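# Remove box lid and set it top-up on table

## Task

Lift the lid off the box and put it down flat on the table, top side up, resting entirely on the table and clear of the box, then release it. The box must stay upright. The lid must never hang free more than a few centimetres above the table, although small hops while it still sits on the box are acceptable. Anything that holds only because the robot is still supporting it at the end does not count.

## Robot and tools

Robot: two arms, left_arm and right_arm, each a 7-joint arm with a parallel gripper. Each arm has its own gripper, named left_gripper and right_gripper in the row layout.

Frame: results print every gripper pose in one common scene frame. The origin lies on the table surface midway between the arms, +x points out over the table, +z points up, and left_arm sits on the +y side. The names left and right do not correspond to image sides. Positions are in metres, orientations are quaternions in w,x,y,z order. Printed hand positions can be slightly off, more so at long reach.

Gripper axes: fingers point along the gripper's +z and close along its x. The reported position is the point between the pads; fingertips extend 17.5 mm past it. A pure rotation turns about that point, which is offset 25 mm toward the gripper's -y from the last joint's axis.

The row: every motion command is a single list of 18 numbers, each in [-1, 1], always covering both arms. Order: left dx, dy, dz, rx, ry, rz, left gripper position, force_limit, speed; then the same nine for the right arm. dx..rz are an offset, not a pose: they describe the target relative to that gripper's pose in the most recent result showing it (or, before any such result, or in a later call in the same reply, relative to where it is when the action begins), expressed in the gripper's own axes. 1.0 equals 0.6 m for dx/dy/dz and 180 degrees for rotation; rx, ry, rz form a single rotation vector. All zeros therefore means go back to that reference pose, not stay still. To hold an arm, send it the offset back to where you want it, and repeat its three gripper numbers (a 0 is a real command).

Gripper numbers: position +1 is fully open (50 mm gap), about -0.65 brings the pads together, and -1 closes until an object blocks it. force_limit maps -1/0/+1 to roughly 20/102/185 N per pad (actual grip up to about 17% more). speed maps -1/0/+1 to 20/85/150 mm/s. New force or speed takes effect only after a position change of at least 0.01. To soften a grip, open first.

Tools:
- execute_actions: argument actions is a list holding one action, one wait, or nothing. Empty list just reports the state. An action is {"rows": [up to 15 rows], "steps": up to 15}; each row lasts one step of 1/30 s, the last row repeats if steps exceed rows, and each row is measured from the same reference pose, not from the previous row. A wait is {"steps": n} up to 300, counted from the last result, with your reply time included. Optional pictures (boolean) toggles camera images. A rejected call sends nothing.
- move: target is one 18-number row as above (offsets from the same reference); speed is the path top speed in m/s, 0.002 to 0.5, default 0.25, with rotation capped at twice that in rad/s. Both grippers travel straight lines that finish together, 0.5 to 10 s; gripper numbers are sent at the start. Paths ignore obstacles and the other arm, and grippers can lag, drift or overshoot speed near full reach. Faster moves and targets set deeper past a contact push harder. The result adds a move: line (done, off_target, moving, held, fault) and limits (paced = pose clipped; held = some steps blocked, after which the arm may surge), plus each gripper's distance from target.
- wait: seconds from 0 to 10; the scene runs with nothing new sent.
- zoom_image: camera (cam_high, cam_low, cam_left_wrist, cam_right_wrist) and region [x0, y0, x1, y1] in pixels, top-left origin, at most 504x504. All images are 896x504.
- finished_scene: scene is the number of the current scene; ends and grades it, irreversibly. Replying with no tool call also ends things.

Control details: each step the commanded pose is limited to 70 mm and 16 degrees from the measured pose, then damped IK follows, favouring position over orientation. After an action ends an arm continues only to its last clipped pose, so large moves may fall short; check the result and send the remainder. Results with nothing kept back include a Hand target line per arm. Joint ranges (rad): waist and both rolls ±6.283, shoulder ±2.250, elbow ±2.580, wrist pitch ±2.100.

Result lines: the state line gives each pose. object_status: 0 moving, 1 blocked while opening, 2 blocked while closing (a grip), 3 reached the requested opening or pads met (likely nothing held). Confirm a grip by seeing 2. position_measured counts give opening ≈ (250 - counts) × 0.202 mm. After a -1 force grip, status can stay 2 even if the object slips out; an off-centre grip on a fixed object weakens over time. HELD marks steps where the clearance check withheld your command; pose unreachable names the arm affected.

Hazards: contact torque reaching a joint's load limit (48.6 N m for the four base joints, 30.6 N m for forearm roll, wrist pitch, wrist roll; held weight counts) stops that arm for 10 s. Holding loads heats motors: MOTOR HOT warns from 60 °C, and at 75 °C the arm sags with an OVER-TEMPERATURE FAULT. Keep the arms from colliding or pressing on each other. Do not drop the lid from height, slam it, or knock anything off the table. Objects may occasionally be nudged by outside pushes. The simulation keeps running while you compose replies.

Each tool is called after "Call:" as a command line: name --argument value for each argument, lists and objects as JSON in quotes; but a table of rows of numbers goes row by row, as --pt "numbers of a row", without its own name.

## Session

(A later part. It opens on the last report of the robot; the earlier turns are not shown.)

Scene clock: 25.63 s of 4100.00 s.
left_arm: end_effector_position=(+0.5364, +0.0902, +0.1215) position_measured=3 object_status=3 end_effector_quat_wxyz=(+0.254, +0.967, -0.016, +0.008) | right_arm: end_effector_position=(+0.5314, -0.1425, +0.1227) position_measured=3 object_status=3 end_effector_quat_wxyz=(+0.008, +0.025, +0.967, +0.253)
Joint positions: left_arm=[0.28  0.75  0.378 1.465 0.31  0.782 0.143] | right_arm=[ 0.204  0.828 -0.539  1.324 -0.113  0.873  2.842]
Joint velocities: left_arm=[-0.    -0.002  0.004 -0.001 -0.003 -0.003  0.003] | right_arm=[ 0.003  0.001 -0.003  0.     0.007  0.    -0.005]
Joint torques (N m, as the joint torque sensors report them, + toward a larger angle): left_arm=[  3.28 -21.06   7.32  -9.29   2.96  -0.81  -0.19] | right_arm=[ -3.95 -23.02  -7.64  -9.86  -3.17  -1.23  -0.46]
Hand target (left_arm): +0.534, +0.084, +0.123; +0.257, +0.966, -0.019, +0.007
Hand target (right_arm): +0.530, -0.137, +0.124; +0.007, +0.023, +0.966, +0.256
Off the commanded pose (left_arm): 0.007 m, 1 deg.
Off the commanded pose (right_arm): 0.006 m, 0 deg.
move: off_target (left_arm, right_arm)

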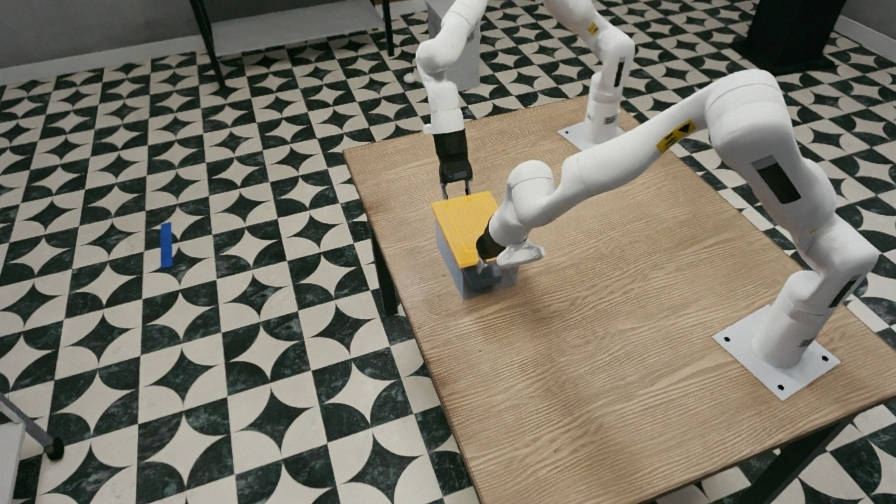

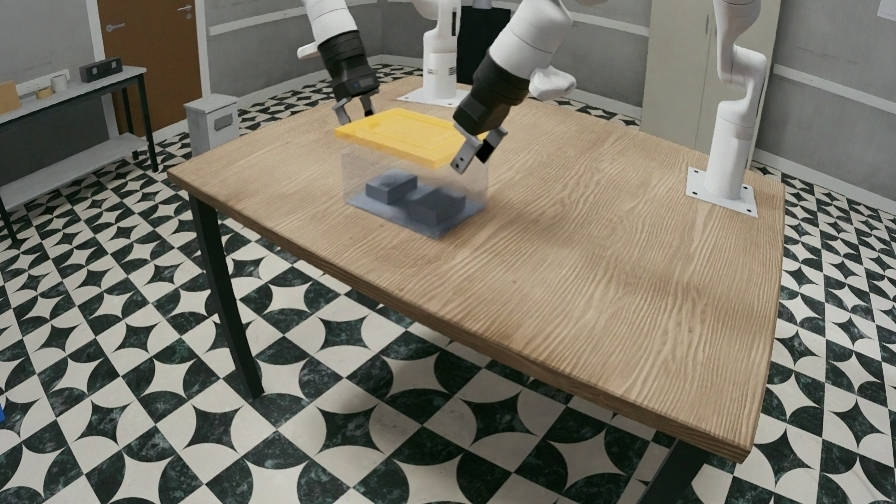

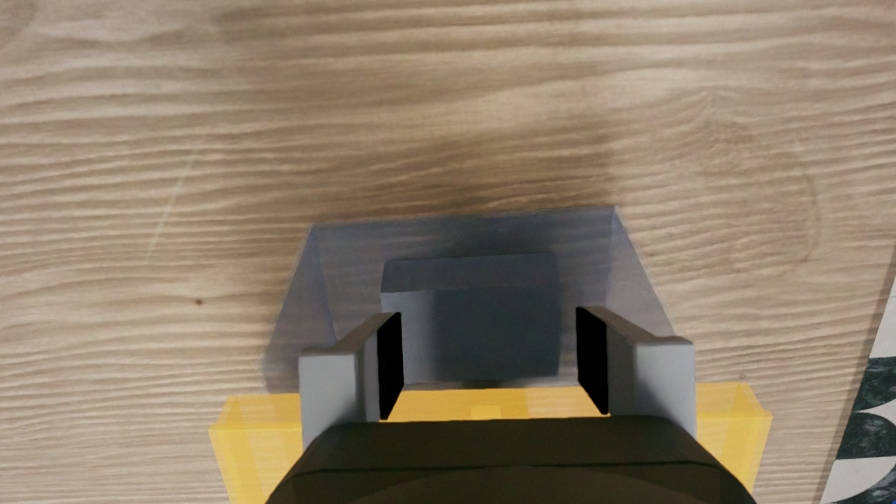

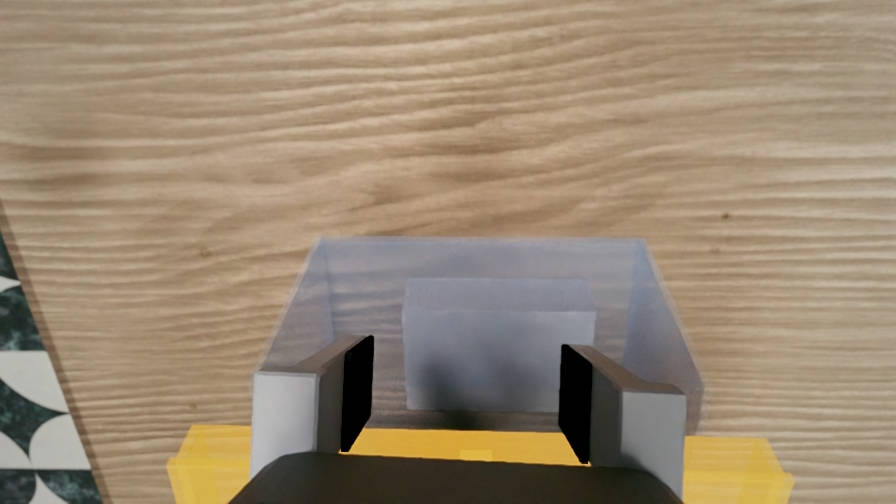

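Call:
execute_actions --actions '[{"rows":[[-0.002,0.0113,0.0037,-0.002,0,0,1,0,0,0.002,0.0113,0.0037,-0.002,0,0,1,0,0],[-0.005,0.0115,0.0037,-0.002,0,0,1,0,0,0.005,0.0111,0.0036,-0.002,0,0,1,0,0],[-0.01,0.0117,0.0036,-0.002,0,0,1,0,0,0.01,0.0109,0.0034,-0.002,0,0,1,0,0],[-0.016,0.0119,0.0036,-0.002,0,0,1,0,0,0.016,0.0106,0.0033,-0.002,0,0,1,0,0],[-0.022,0.0121,0.0035,-0.002,0,0,1,0,0,0.022,0.0103,0.0031,-0.002,0,0,1,0,0],[-0.028,0.0123,0.0035,-0.002,0,0,1,0,0,0.028,0.0101,0.0029,-0.002,0,0,1,0,0],[-0.034,0.0125,0.0035,-0.002,0,0,1,0,0,0.034,0.0098,0.0027,-0.002,0,0,1,0,0],[-0.04,0.0127,0.0034,-0.002,0,0,1,0,0,0.04,0.0095,0.0026,-0.002,0,0,1,0,0],[-0.046,0.0129,0.0034,-0.002,0,0,1,0,0,0.046,0.0093,0.0024,-0.002,0,0,1,0,0],[-0.052,0.0131,0.0033,-0.002,0,0,1,0,0,0.052,0.009,0.0022,-0.002,0,0,1,0,0],[-0.058,0.0133,0.0033,-0.002,0,0,1,0,0,0.058,0.0087,0.0021,-0.002,0,0,1,0,0],[-0.064,0.0135,0.0033,-0.002,0,0,1,0,0,0.064,0.0085,0.0019,-0.002,0,0,1,0,0],[-0.07,0.0137,0.0032,-0.002,0,0,1,0,0,0.07,0.0082,0.0017,-0.002,0,0,1,0,0],[-0.076,0.014,0.0032,-0.002,0,0,1,0,0,0.076,0.008,0.0016,-0.002,0,0,1,0,0],[-0.082,0.0142,0.0031,-0.002,0,0,1,0,0,0.082,0.0077,0.0014,-0.002,0,0,1,0,0]],"steps":15}]'

Call:
wait --seconds 0.4

Scene clock: 29.47 s of 4100.00 s.
left_arm: end_effector_position=(+0.4960, +0.0857, +0.1223) position_measured=3 object_status=3 end_effector_quat_wxyz=(+0.255, +0.967, -0.015, +0.008) | right_arm: end_effector_position=(+0.4913, -0.1381, +0.1234) position_measured=3 object_status=3 end_effector_quat_wxyz=(+0.007, +0.026, +0.967, +0.254)
Joint positions: left_arm=[0.282 0.685 0.402 1.607 0.341 0.694 0.141] | right_arm=[ 0.222  0.758 -0.566  1.483 -0.135  0.779  2.834]
Joint velocities: left_arm=[-0.002 -0.171  0.072  0.376  0.084 -0.223 -0.021] | right_arm=[ 0.055 -0.183 -0.077  0.418 -0.061 -0.242 -0.003]
Joint torques (N m, as the joint torque sensors report them, + toward a larger angle): left_arm=[  1.52 -19.59   4.95  -8.03   1.59  -0.62  -0.17] | right_arm=[ -1.37 -21.53  -5.5   -8.58  -1.93  -0.59  -0.21]
Hand target (left_arm): +0.487, +0.083, +0.123; +0.256, +0.966, -0.016, +0.007
Hand target (right_arm): +0.483, -0.136, +0.124; +0.007, +0.025, +0.966, +0.256
Off the commanded pose (left_arm): 0.009 m, 0 deg.
Off the commanded pose (right_arm): 0.009 m, 0 deg.
Steps of this call (steps 1 to 90: nothing new was sent; then 0.33 s passed at rest; steps 91 to 105: all 15 steps of this action). Readings (end_effector_position | what the end effector reports):
91: left_arm (+0.5365, +0.0899, +0.1213) | right_arm (+0.5315, -0.1421, +0.1228) | left_arm position_measured=3 object_status=3 | right_arm position_measured=3 object_status=3
92: left_arm (+0.5373, +0.0902, +0.1211) | right_arm (+0.5317, -0.1425, +0.1225) | left_arm position_measured=3 object_status=3 | right_arm position_measured=3 object_status=3
94: left_arm (+0.5352, +0.0899, +0.1220) | right_arm (+0.5291, -0.1418, +0.1233) | left_arm position_measured=3 object_status=3 | right_arm position_measured=3 object_status=3
98: left_arm (+0.5224, +0.0883, +0.1223) | right_arm (+0.5170, -0.1404, +0.1236) | left_arm position_measured=3 object_status=3 | right_arm position_measured=3 object_status=3
105: the state above

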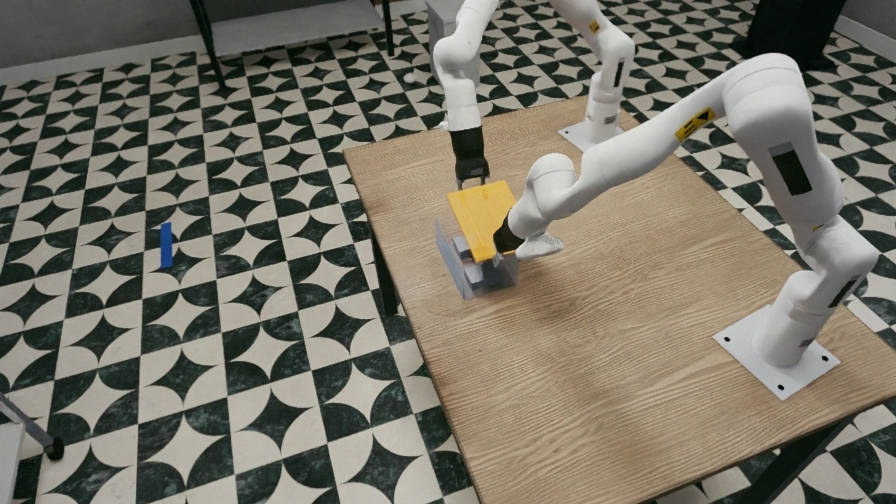

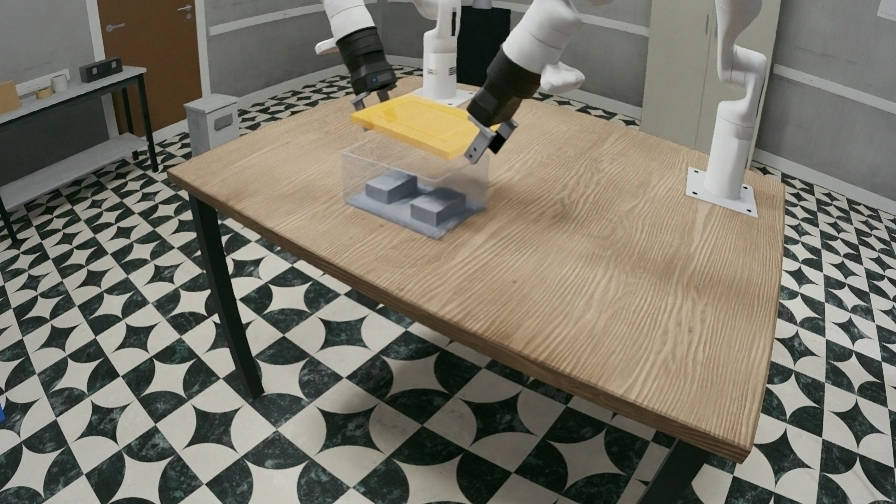

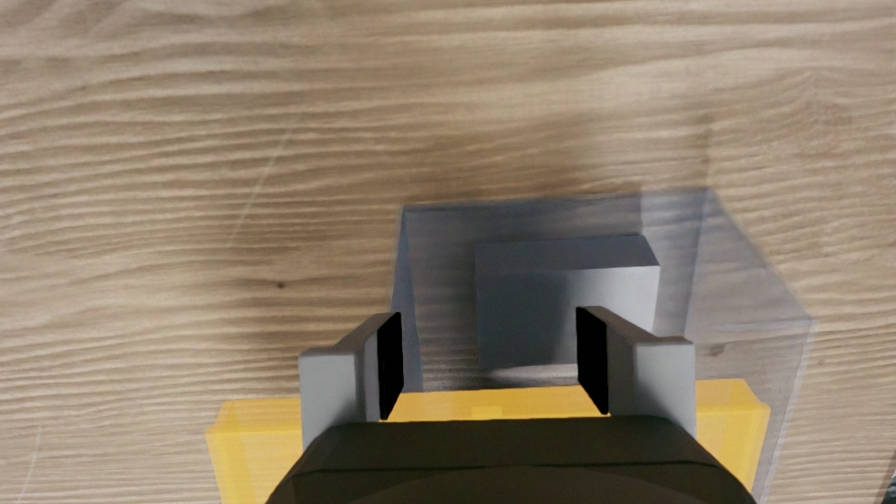

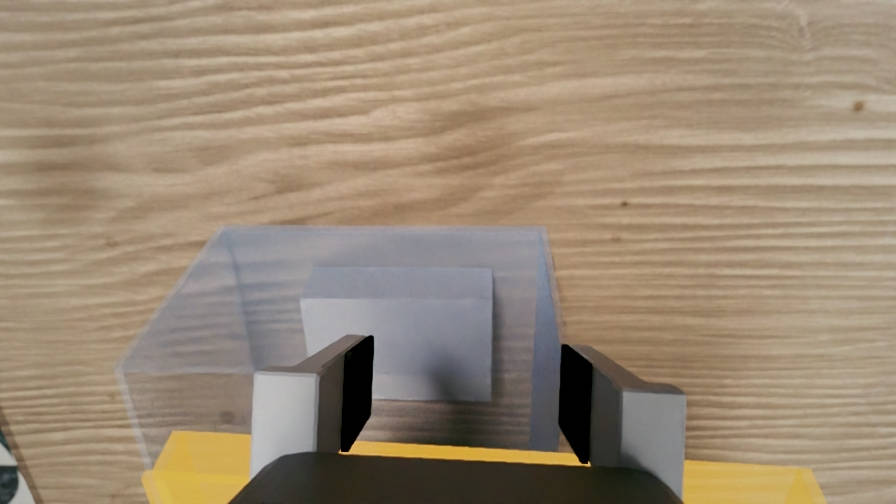

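Scene clock: 29.87 s of 4100.00 s.
left_arm: end_effector_position=(+0.4876, +0.0845, +0.1224) position_measured=3 object_status=3 end_effector_quat_wxyz=(+0.256, +0.967, -0.016, +0.007) | right_arm: end_effector_position=(+0.4829, -0.1368, +0.1234) position_measured=3 object_status=3 end_effector_quat_wxyz=(+0.007, +0.026, +0.967, +0.255)
Joint positions: left_arm=[0.283 0.673 0.408 1.633 0.348 0.678 0.14 ] | right_arm=[ 0.225  0.745 -0.572  1.514 -0.14   0.76   2.834]
Joint velocities: left_arm=[-0.001 -0.001 -0.     0.     0.    -0.001 -0.   ] | right_arm=[ 0.001 -0.001 -0.001  0.     0.     0.     0.001]
Joint torques (N m, as the joint torque sensors report them, + toward a larger angle): left_arm=[  0.49 -19.26   4.62  -8.37   1.18  -0.61  -0.48] | right_arm=[ -1.03 -20.75  -5.53  -8.58  -1.67  -0.62   0.17]
Hand target (left_arm): +0.487, +0.083, +0.123; +0.256, +0.966, -0.016, +0.007
Hand target (right_arm): +0.483, -0.136, +0.124; +0.007, +0.025, +0.966, +0.256
Off the commanded pose (left_arm): 0.002 m, 0 deg.
Off the commanded pose (right_arm): 0.002 m, 0 deg.
Steps of this call (steps 1 to 12: nothing new was sent). Readings (end_effector_position | what the end effector reports):
1: left_arm (+0.4924, +0.0855, +0.1222) | right_arm (+0.4877, -0.1379, +0.1233) | left_arm position_measured=3 object_status=3 | right_arm position_measured=3 object_status=3
2: left_arm (+0.4895, +0.0852, +0.1219) | right_arm (+0.4848, -0.1375, +0.1230) | left_arm position_measured=3 object_status=3 | right_arm position_measured=3 object_status=3
4: left_arm (+0.4873, +0.0845, +0.1215) | right_arm (+0.4825, -0.1367, +0.1224) | left_arm position_measured=3 object_status=3 | right_arm position_measured=3 object_status=3
8: left_arm (+0.4875, +0.0845, +0.1221) | right_arm (+0.4828, -0.1368, +0.1231) | left_arm position_measured=3 object_status=3 | right_arm position_measured=3 object_status=3
12: the state above

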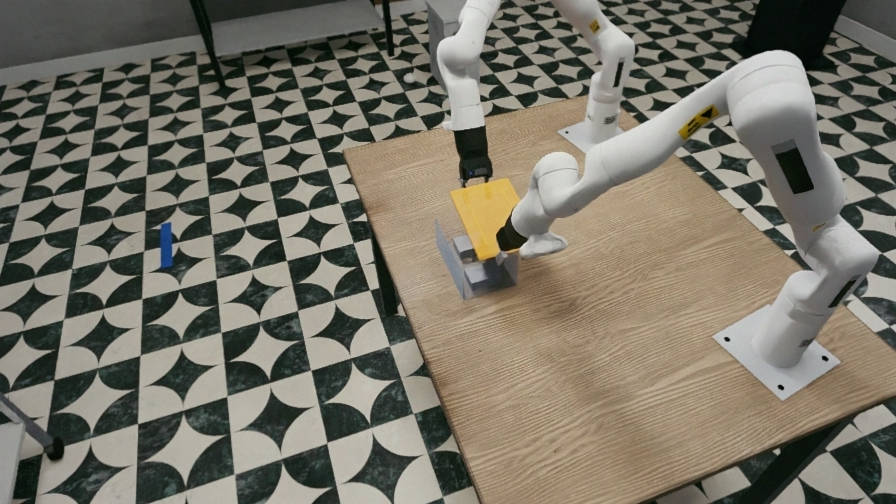

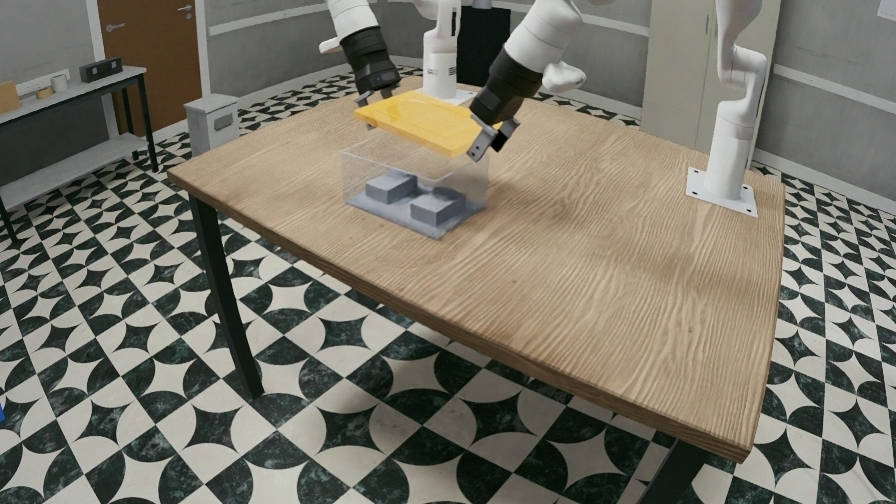

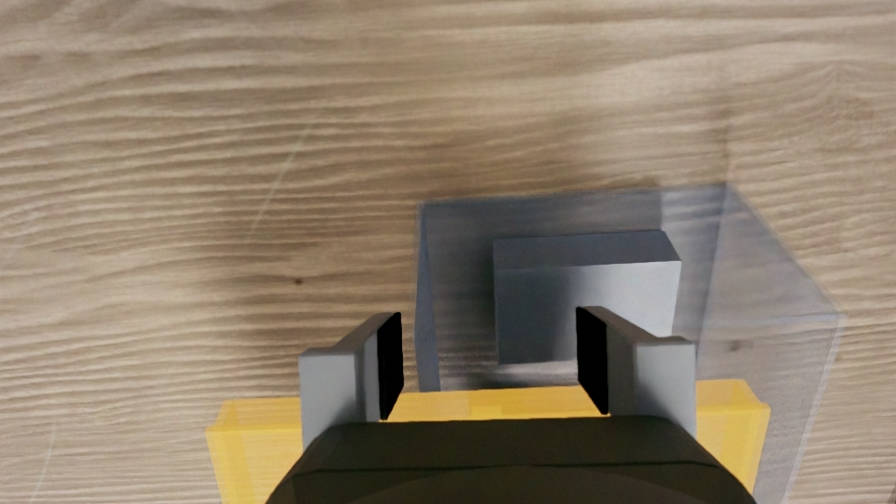

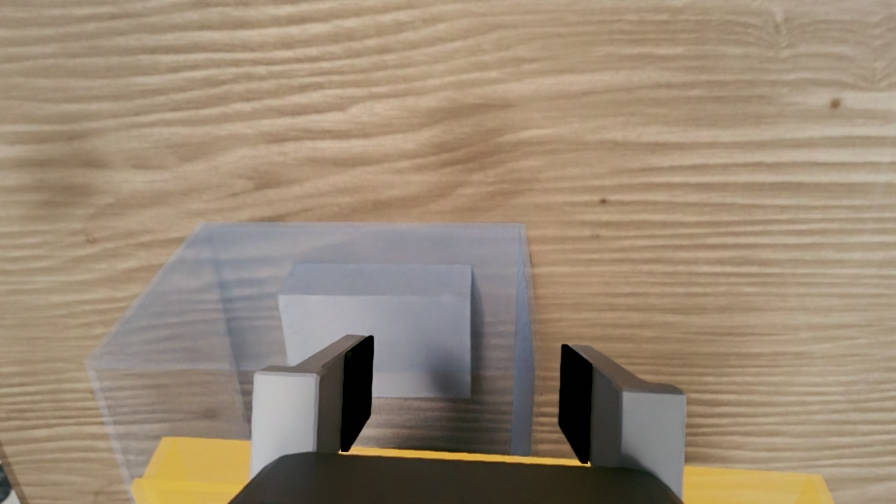

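Call:
zoom_image --camera "cam_low" --region '[340,70,540,190]'

Call:
zoom_image --camera "cam_left_wrist" --region '[340,290,640,440]'

Region (340, 70, 540, 190) of cam_low's 896x504 image, scaled by 2.520, with more detail than that image has; it fills the top 302 rows of this view, and the rest is white.

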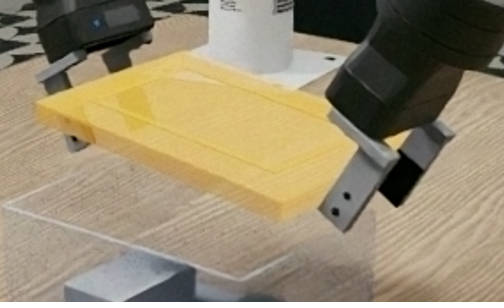

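Region (340, 290, 640, 440) of cam_left_wrist's 896x504 image, scaled by 1.680.

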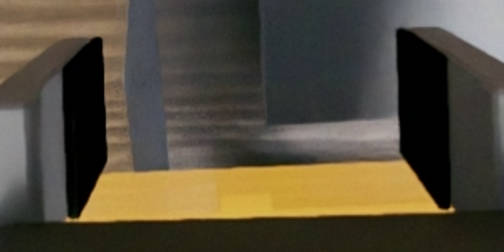

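Call:
execute_actions --actions '[{"rows":[[0,0.003,0.015,0,0,0,1,0,0,0,0.003,0.001,0,0,0,1,0,0]],"steps":15}]'

Scene clock: 33.33 s of 4100.00 s.
left_arm: end_effector_position=(+0.4880, +0.0792, +0.1153) position_measured=3 object_status=3 end_effector_quat_wxyz=(+0.255, +0.967, -0.015, +0.008) | right_arm: end_effector_position=(+0.4832, -0.1359, +0.1235) position_measured=3 object_status=3 end_effector_quat_wxyz=(+0.007, +0.026, +0.967, +0.254)
Joint positions: left_arm=[0.296 0.689 0.405 1.63  0.346 0.661 0.144] | right_arm=[ 0.222  0.745 -0.571  1.512 -0.138  0.761  2.83 ]
Joint velocities: left_arm=[ 0.     0.002  0.    -0.     0.    -0.     0.002] | right_arm=[ 0.001  0.     0.    -0.     0.001 -0.    -0.   ]
Joint torques (N m, as the joint torque sensors report them, + toward a larger angle): left_arm=[  0.38 -19.88   4.35  -8.34   1.16  -0.68  -0.37] | right_arm=[ -0.29 -20.92  -4.86  -8.74  -1.72  -0.16  -0.17]
Hand target (left_arm): +0.488, +0.078, +0.115; +0.256, +0.967, -0.016, +0.007
Hand target (right_arm): +0.483, -0.135, +0.124; +0.007, +0.026, +0.967, +0.255
Off the commanded pose (left_arm): 0.001 m, 0 deg.
Off the commanded pose (right_arm): 0.001 m, 0 deg.
Steps of this call (steps 1 to 89: nothing new was sent; steps 90 to 104: all 15 steps of this action). Readings (end_effector_position | what the end effector reports):
90: left_arm (+0.4875, +0.0840, +0.1218) | right_arm (+0.4829, -0.1366, +0.1234) | left_arm position_measured=3 object_status=3 | right_arm position_measured=3 object_status=3
91: left_arm (+0.4877, +0.0823, +0.1190) | right_arm (+0.4831, -0.1364, +0.1233) | left_arm position_measured=3 object_status=3 | right_arm position_measured=3 object_status=3
93: left_arm (+0.4876, +0.0798, +0.1154) | right_arm (+0.4832, -0.1363, +0.1234) | left_arm position_measured=3 object_status=3 | right_arm position_measured=3 object_status=3
97: left_arm (+0.4882, +0.0794, +0.1156) | right_arm (+0.4833, -0.1360, +0.1235) | left_arm position_measured=3 object_status=3 | right_arm position_measured=3 object_status=3
104: the state above

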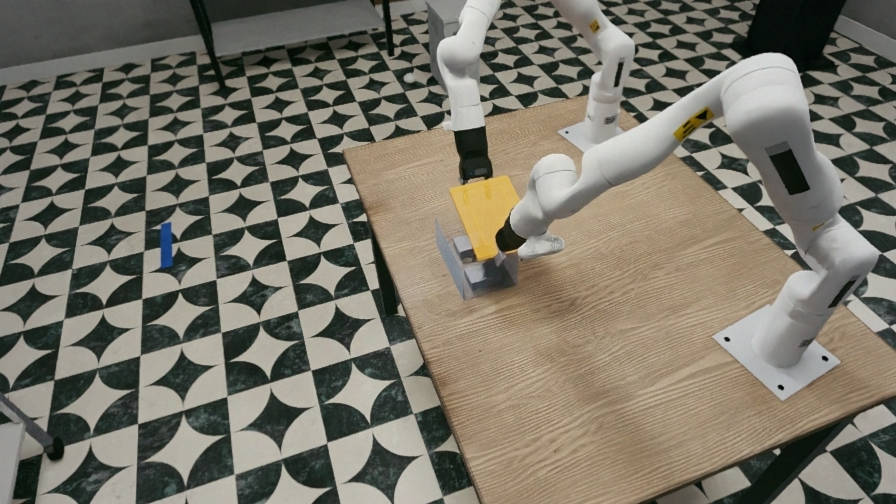

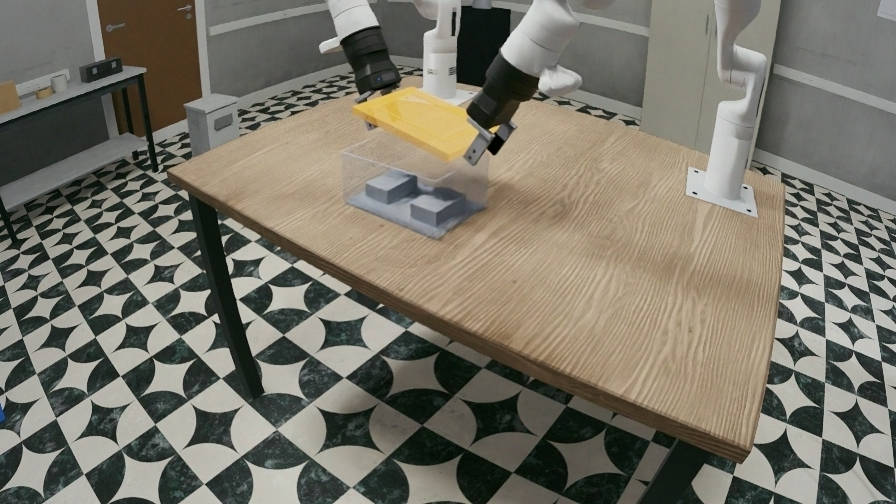

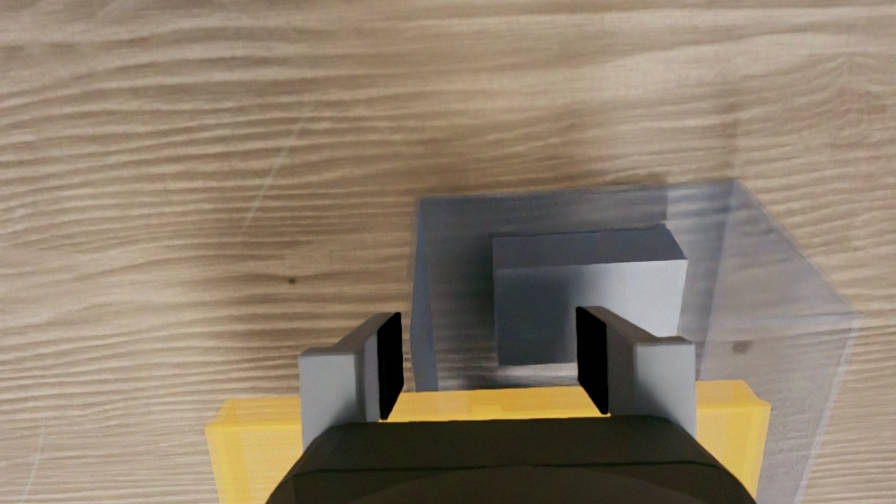

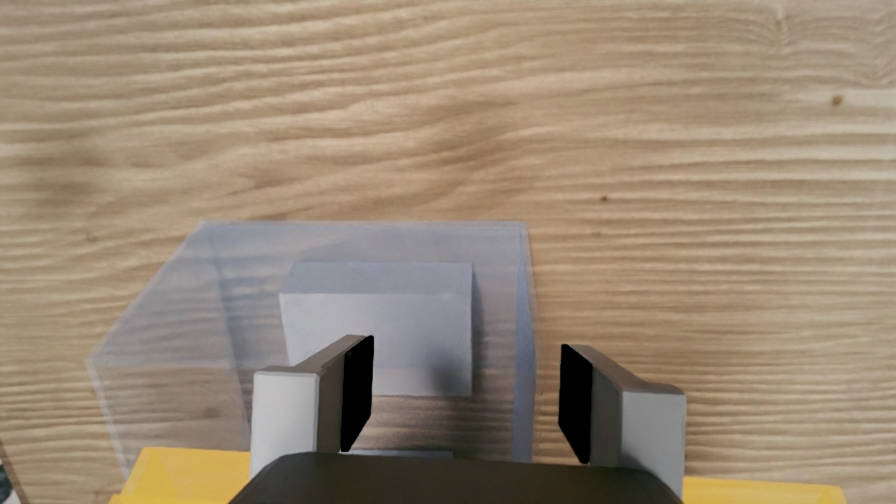

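Call:
move --target '[-0.233,0.017,-0.012,0,0,0,1,0,0,0.233,-0.0085,-0.0055,0,0,0,1,0,0]' --speed 0.05

Scene clock: 37.27 s of 4100.00 s.
left_arm: end_effector_position=(+0.3482, +0.0786, +0.1226) position_measured=3 object_status=3 end_effector_quat_wxyz=(+0.255, +0.967, -0.014, +0.007) | right_arm: end_effector_position=(+0.3434, -0.1354, +0.1231) position_measured=3 object_status=3 end_effector_quat_wxyz=(+0.007, +0.027, +0.967, +0.254)
Joint positions: left_arm=[0.309 0.48  0.523 2.041 0.475 0.415 0.148] | right_arm=[ 0.286  0.53  -0.695  1.98  -0.242  0.485  2.824]
Joint velocities: left_arm=[ 0.001 -0.003  0.001 -0.    -0.001 -0.001  0.002] | right_arm=[ 0.002 -0.003 -0.002  0.001  0.001 -0.    -0.001]
Joint torques (N m, as the joint torque sensors report them, + toward a larger angle): left_arm=[  0.9  -13.63   3.96  -7.73   0.93  -0.7   -0.6 ] | right_arm=[ -0.83 -15.08  -3.99  -7.89  -1.7   -0.82  -0.24]
Hand target (left_arm): +0.348, +0.077, +0.123; +0.255, +0.967, -0.015, +0.008
Hand target (right_arm): +0.343, -0.134, +0.124; +0.007, +0.026, +0.967, +0.254
Off the commanded pose (left_arm): 0.002 m, 0 deg.
Off the commanded pose (right_arm): 0.001 m, 0 deg.
move: done

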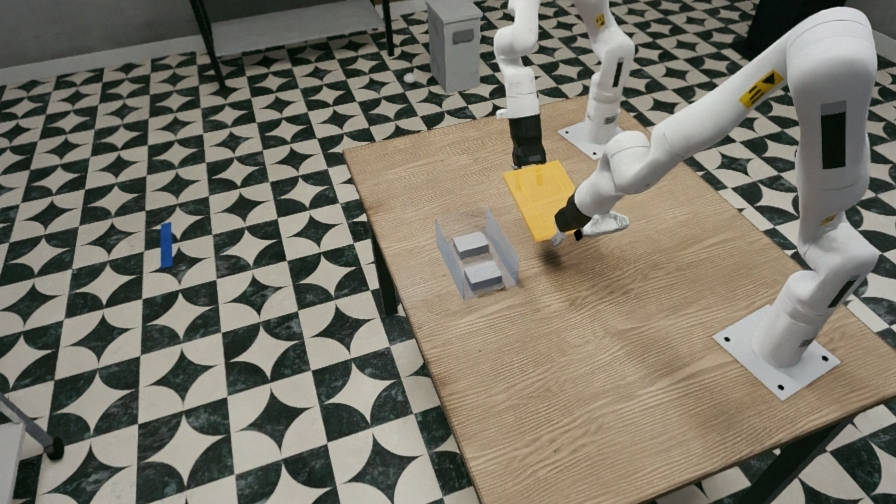

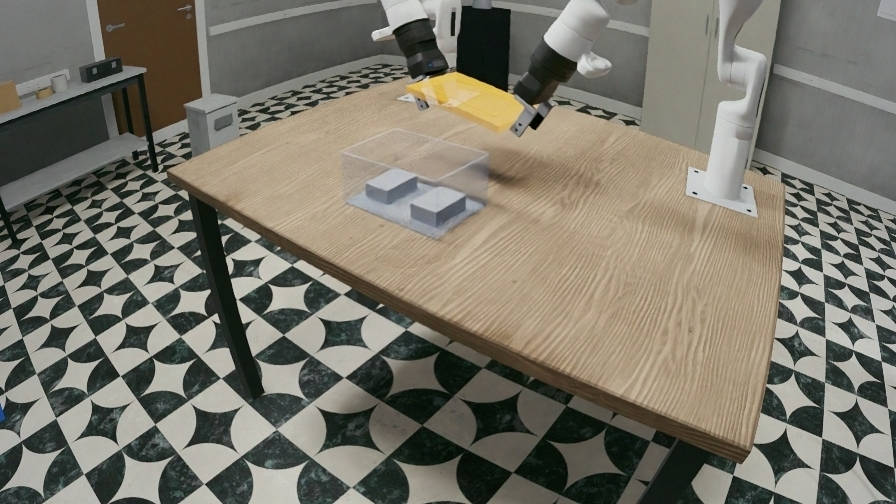

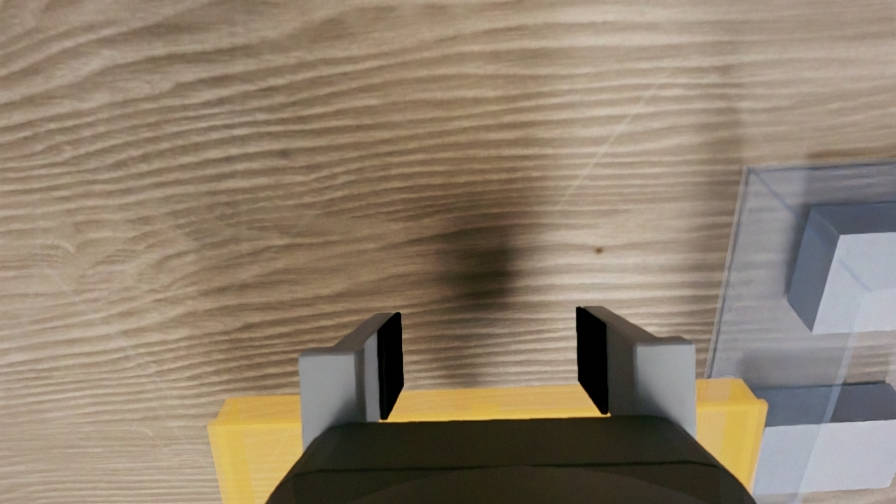

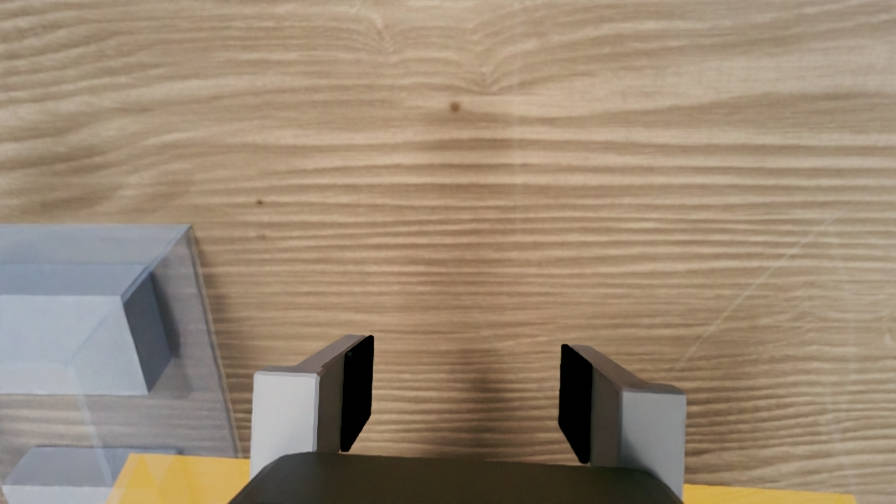

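Call:
move --target '[-0.003,-0.079,0.145,0,0,0,1,0,0,0,-0.079,0.145,0,0,0,1,0,0]' --speed 0.045

Call:
move --target '[0,-0.006,-0.003,0,0,0,1,0,0,0,-0.043,-0.025,0,0,0,1,0,0]' --speed 0.02

Scene clock: 40.70 s of 4100.00 s.
left_arm: end_effector_position=(+0.3490, +0.0782, +0.0233) position_measured=3 object_status=3 end_effector_quat_wxyz=(+0.254, +0.967, -0.014, +0.007) | right_arm: end_effector_position=(+0.3440, -0.1357, +0.0236) position_measured=3 object_status=3 end_effector_quat_wxyz=(+0.007, +0.028, +0.967, +0.253)
Joint positions: left_arm=[0.283 0.758 0.592 2.114 0.478 0.092 0.024] | right_arm=[ 0.229  0.76  -0.636  2.055 -0.185  0.206  2.878]
Joint velocities: left_arm=[ 0.     0.006  0.     0.     0.    -0.    -0.002] | right_arm=[-0.     0.004 -0.001  0.     0.001 -0.    -0.001]
Joint torques (N m, as the joint torque sensors report them, + toward a larger angle): left_arm=[  0.66 -15.92   6.32  -5.2    0.11  -0.35  -0.39] | right_arm=[ -1.41 -17.02  -5.61  -5.46  -0.62  -0.39   0.03]
Hand target (left_arm): +0.349, +0.077, +0.024; +0.255, +0.967, -0.015, +0.007
Hand target (right_arm): +0.344, -0.134, +0.024; +0.007, +0.027, +0.967, +0.254
Off the commanded pose (left_arm): 0.001 m, 0 deg.
Off the commanded pose (right_arm): 0.002 m, 0 deg.
move: done

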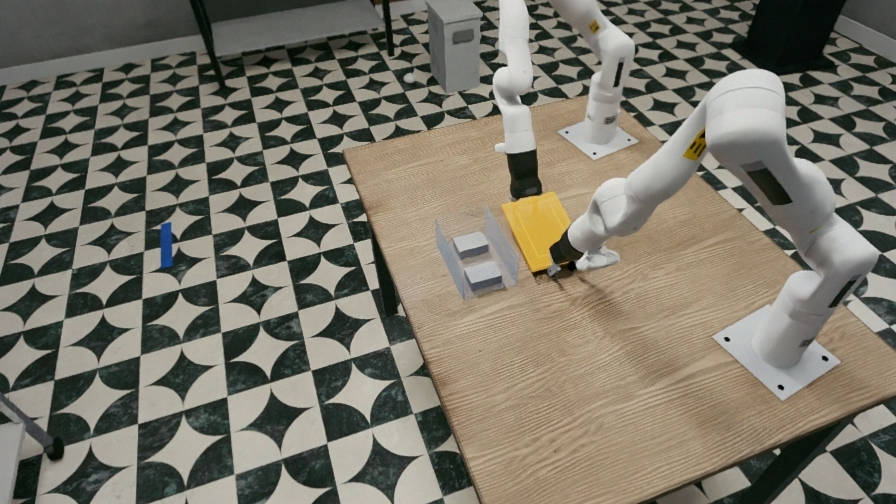

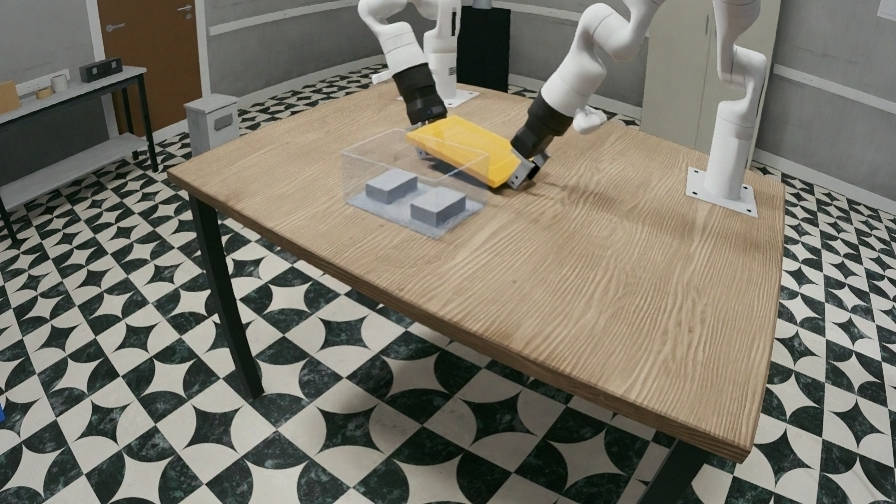

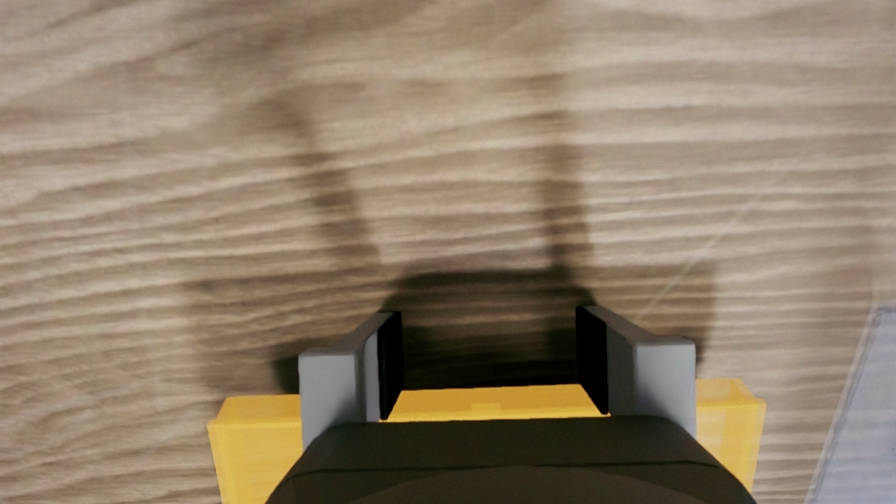

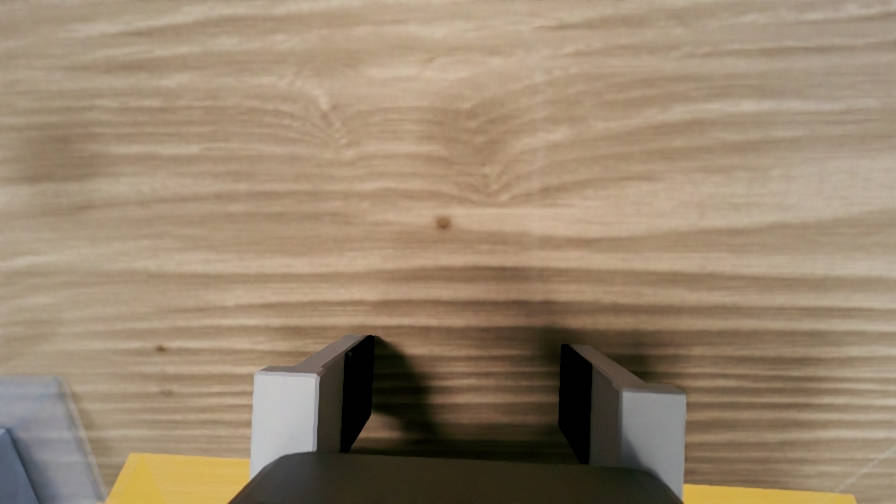

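Scene clock: 42.43 s of 4100.00 s.
left_arm: end_effector_position=(+0.3491, +0.0822, +0.0231) position_measured=3 object_status=3 end_effector_quat_wxyz=(+0.254, +0.967, -0.014, +0.007) | right_arm: end_effector_position=(+0.3422, -0.1653, +0.0241) position_measured=3 object_status=3 end_effector_quat_wxyz=(+0.007, +0.028, +0.967, +0.253)
Joint positions: left_arm=[0.269 0.759 0.598 2.122 0.475 0.09  0.019] | right_arm=[ 0.324  0.756 -0.665  2.087 -0.166  0.218  2.923]
Joint velocities: left_arm=[-0.001 -0.001 -0.     0.     0.001  0.001 -0.   ] | right_arm=[ 0.003  0.002 -0.    -0.    -0.    -0.     0.001]
Joint torques (N m, as the joint torque sensors report them, + toward a larger angle): left_arm=[ -0.07 -15.51   4.57  -4.02  -0.04  -0.39  -0.37] | right_arm=[ -0.03 -16.33  -4.29  -4.2   -0.74  -0.19  -0.05]
Hand target (left_arm): +0.349, +0.082, +0.023; +0.254, +0.967, -0.014, +0.007
Hand target (right_arm): +0.342, -0.165, +0.024; +0.007, +0.028, +0.967, +0.253
Off the commanded pose (left_arm): 0.000 m, 0 deg.
Off the commanded pose (right_arm): 0.000 m, 0 deg.
move: done

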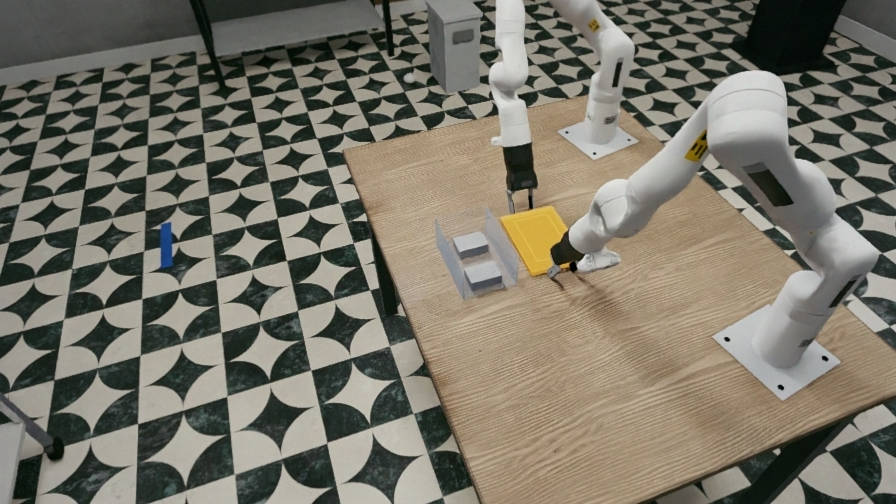

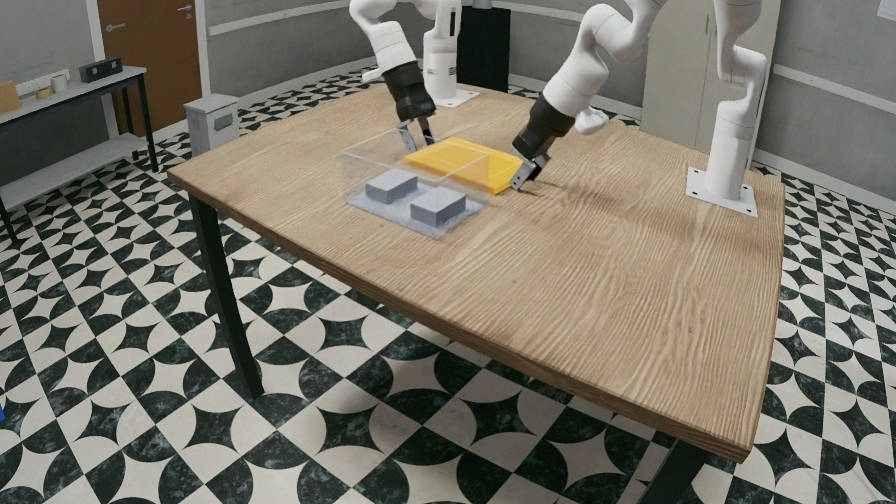

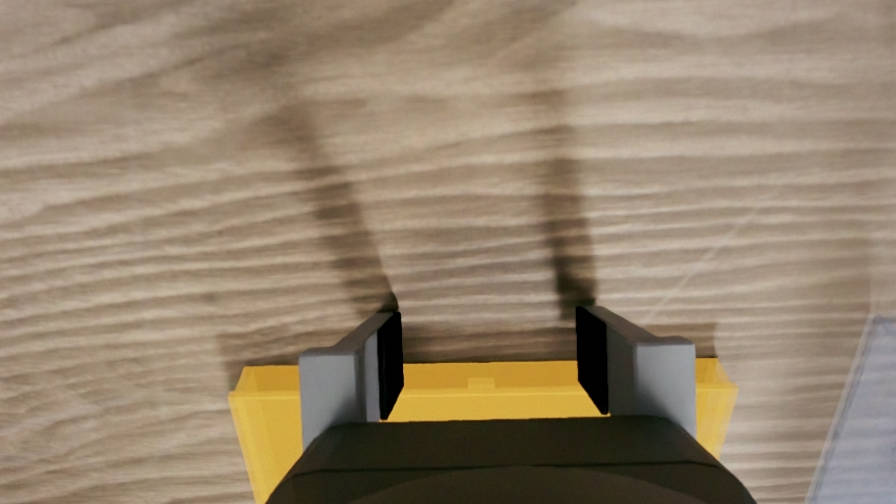

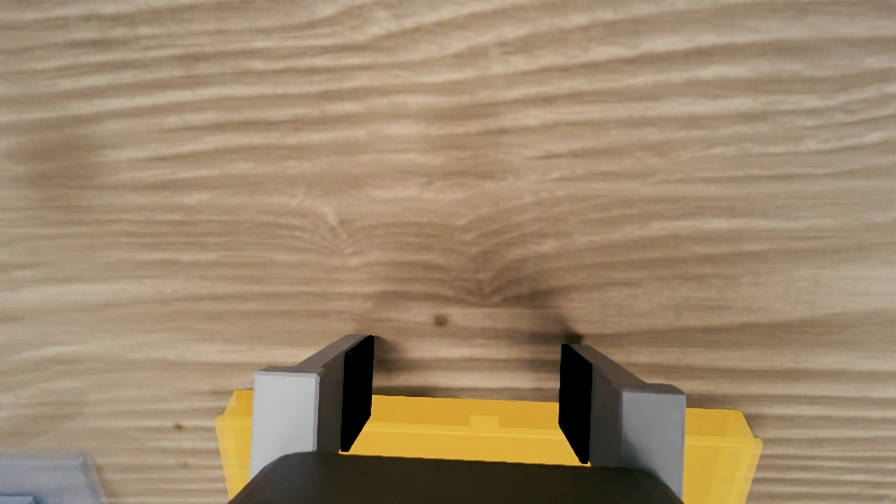

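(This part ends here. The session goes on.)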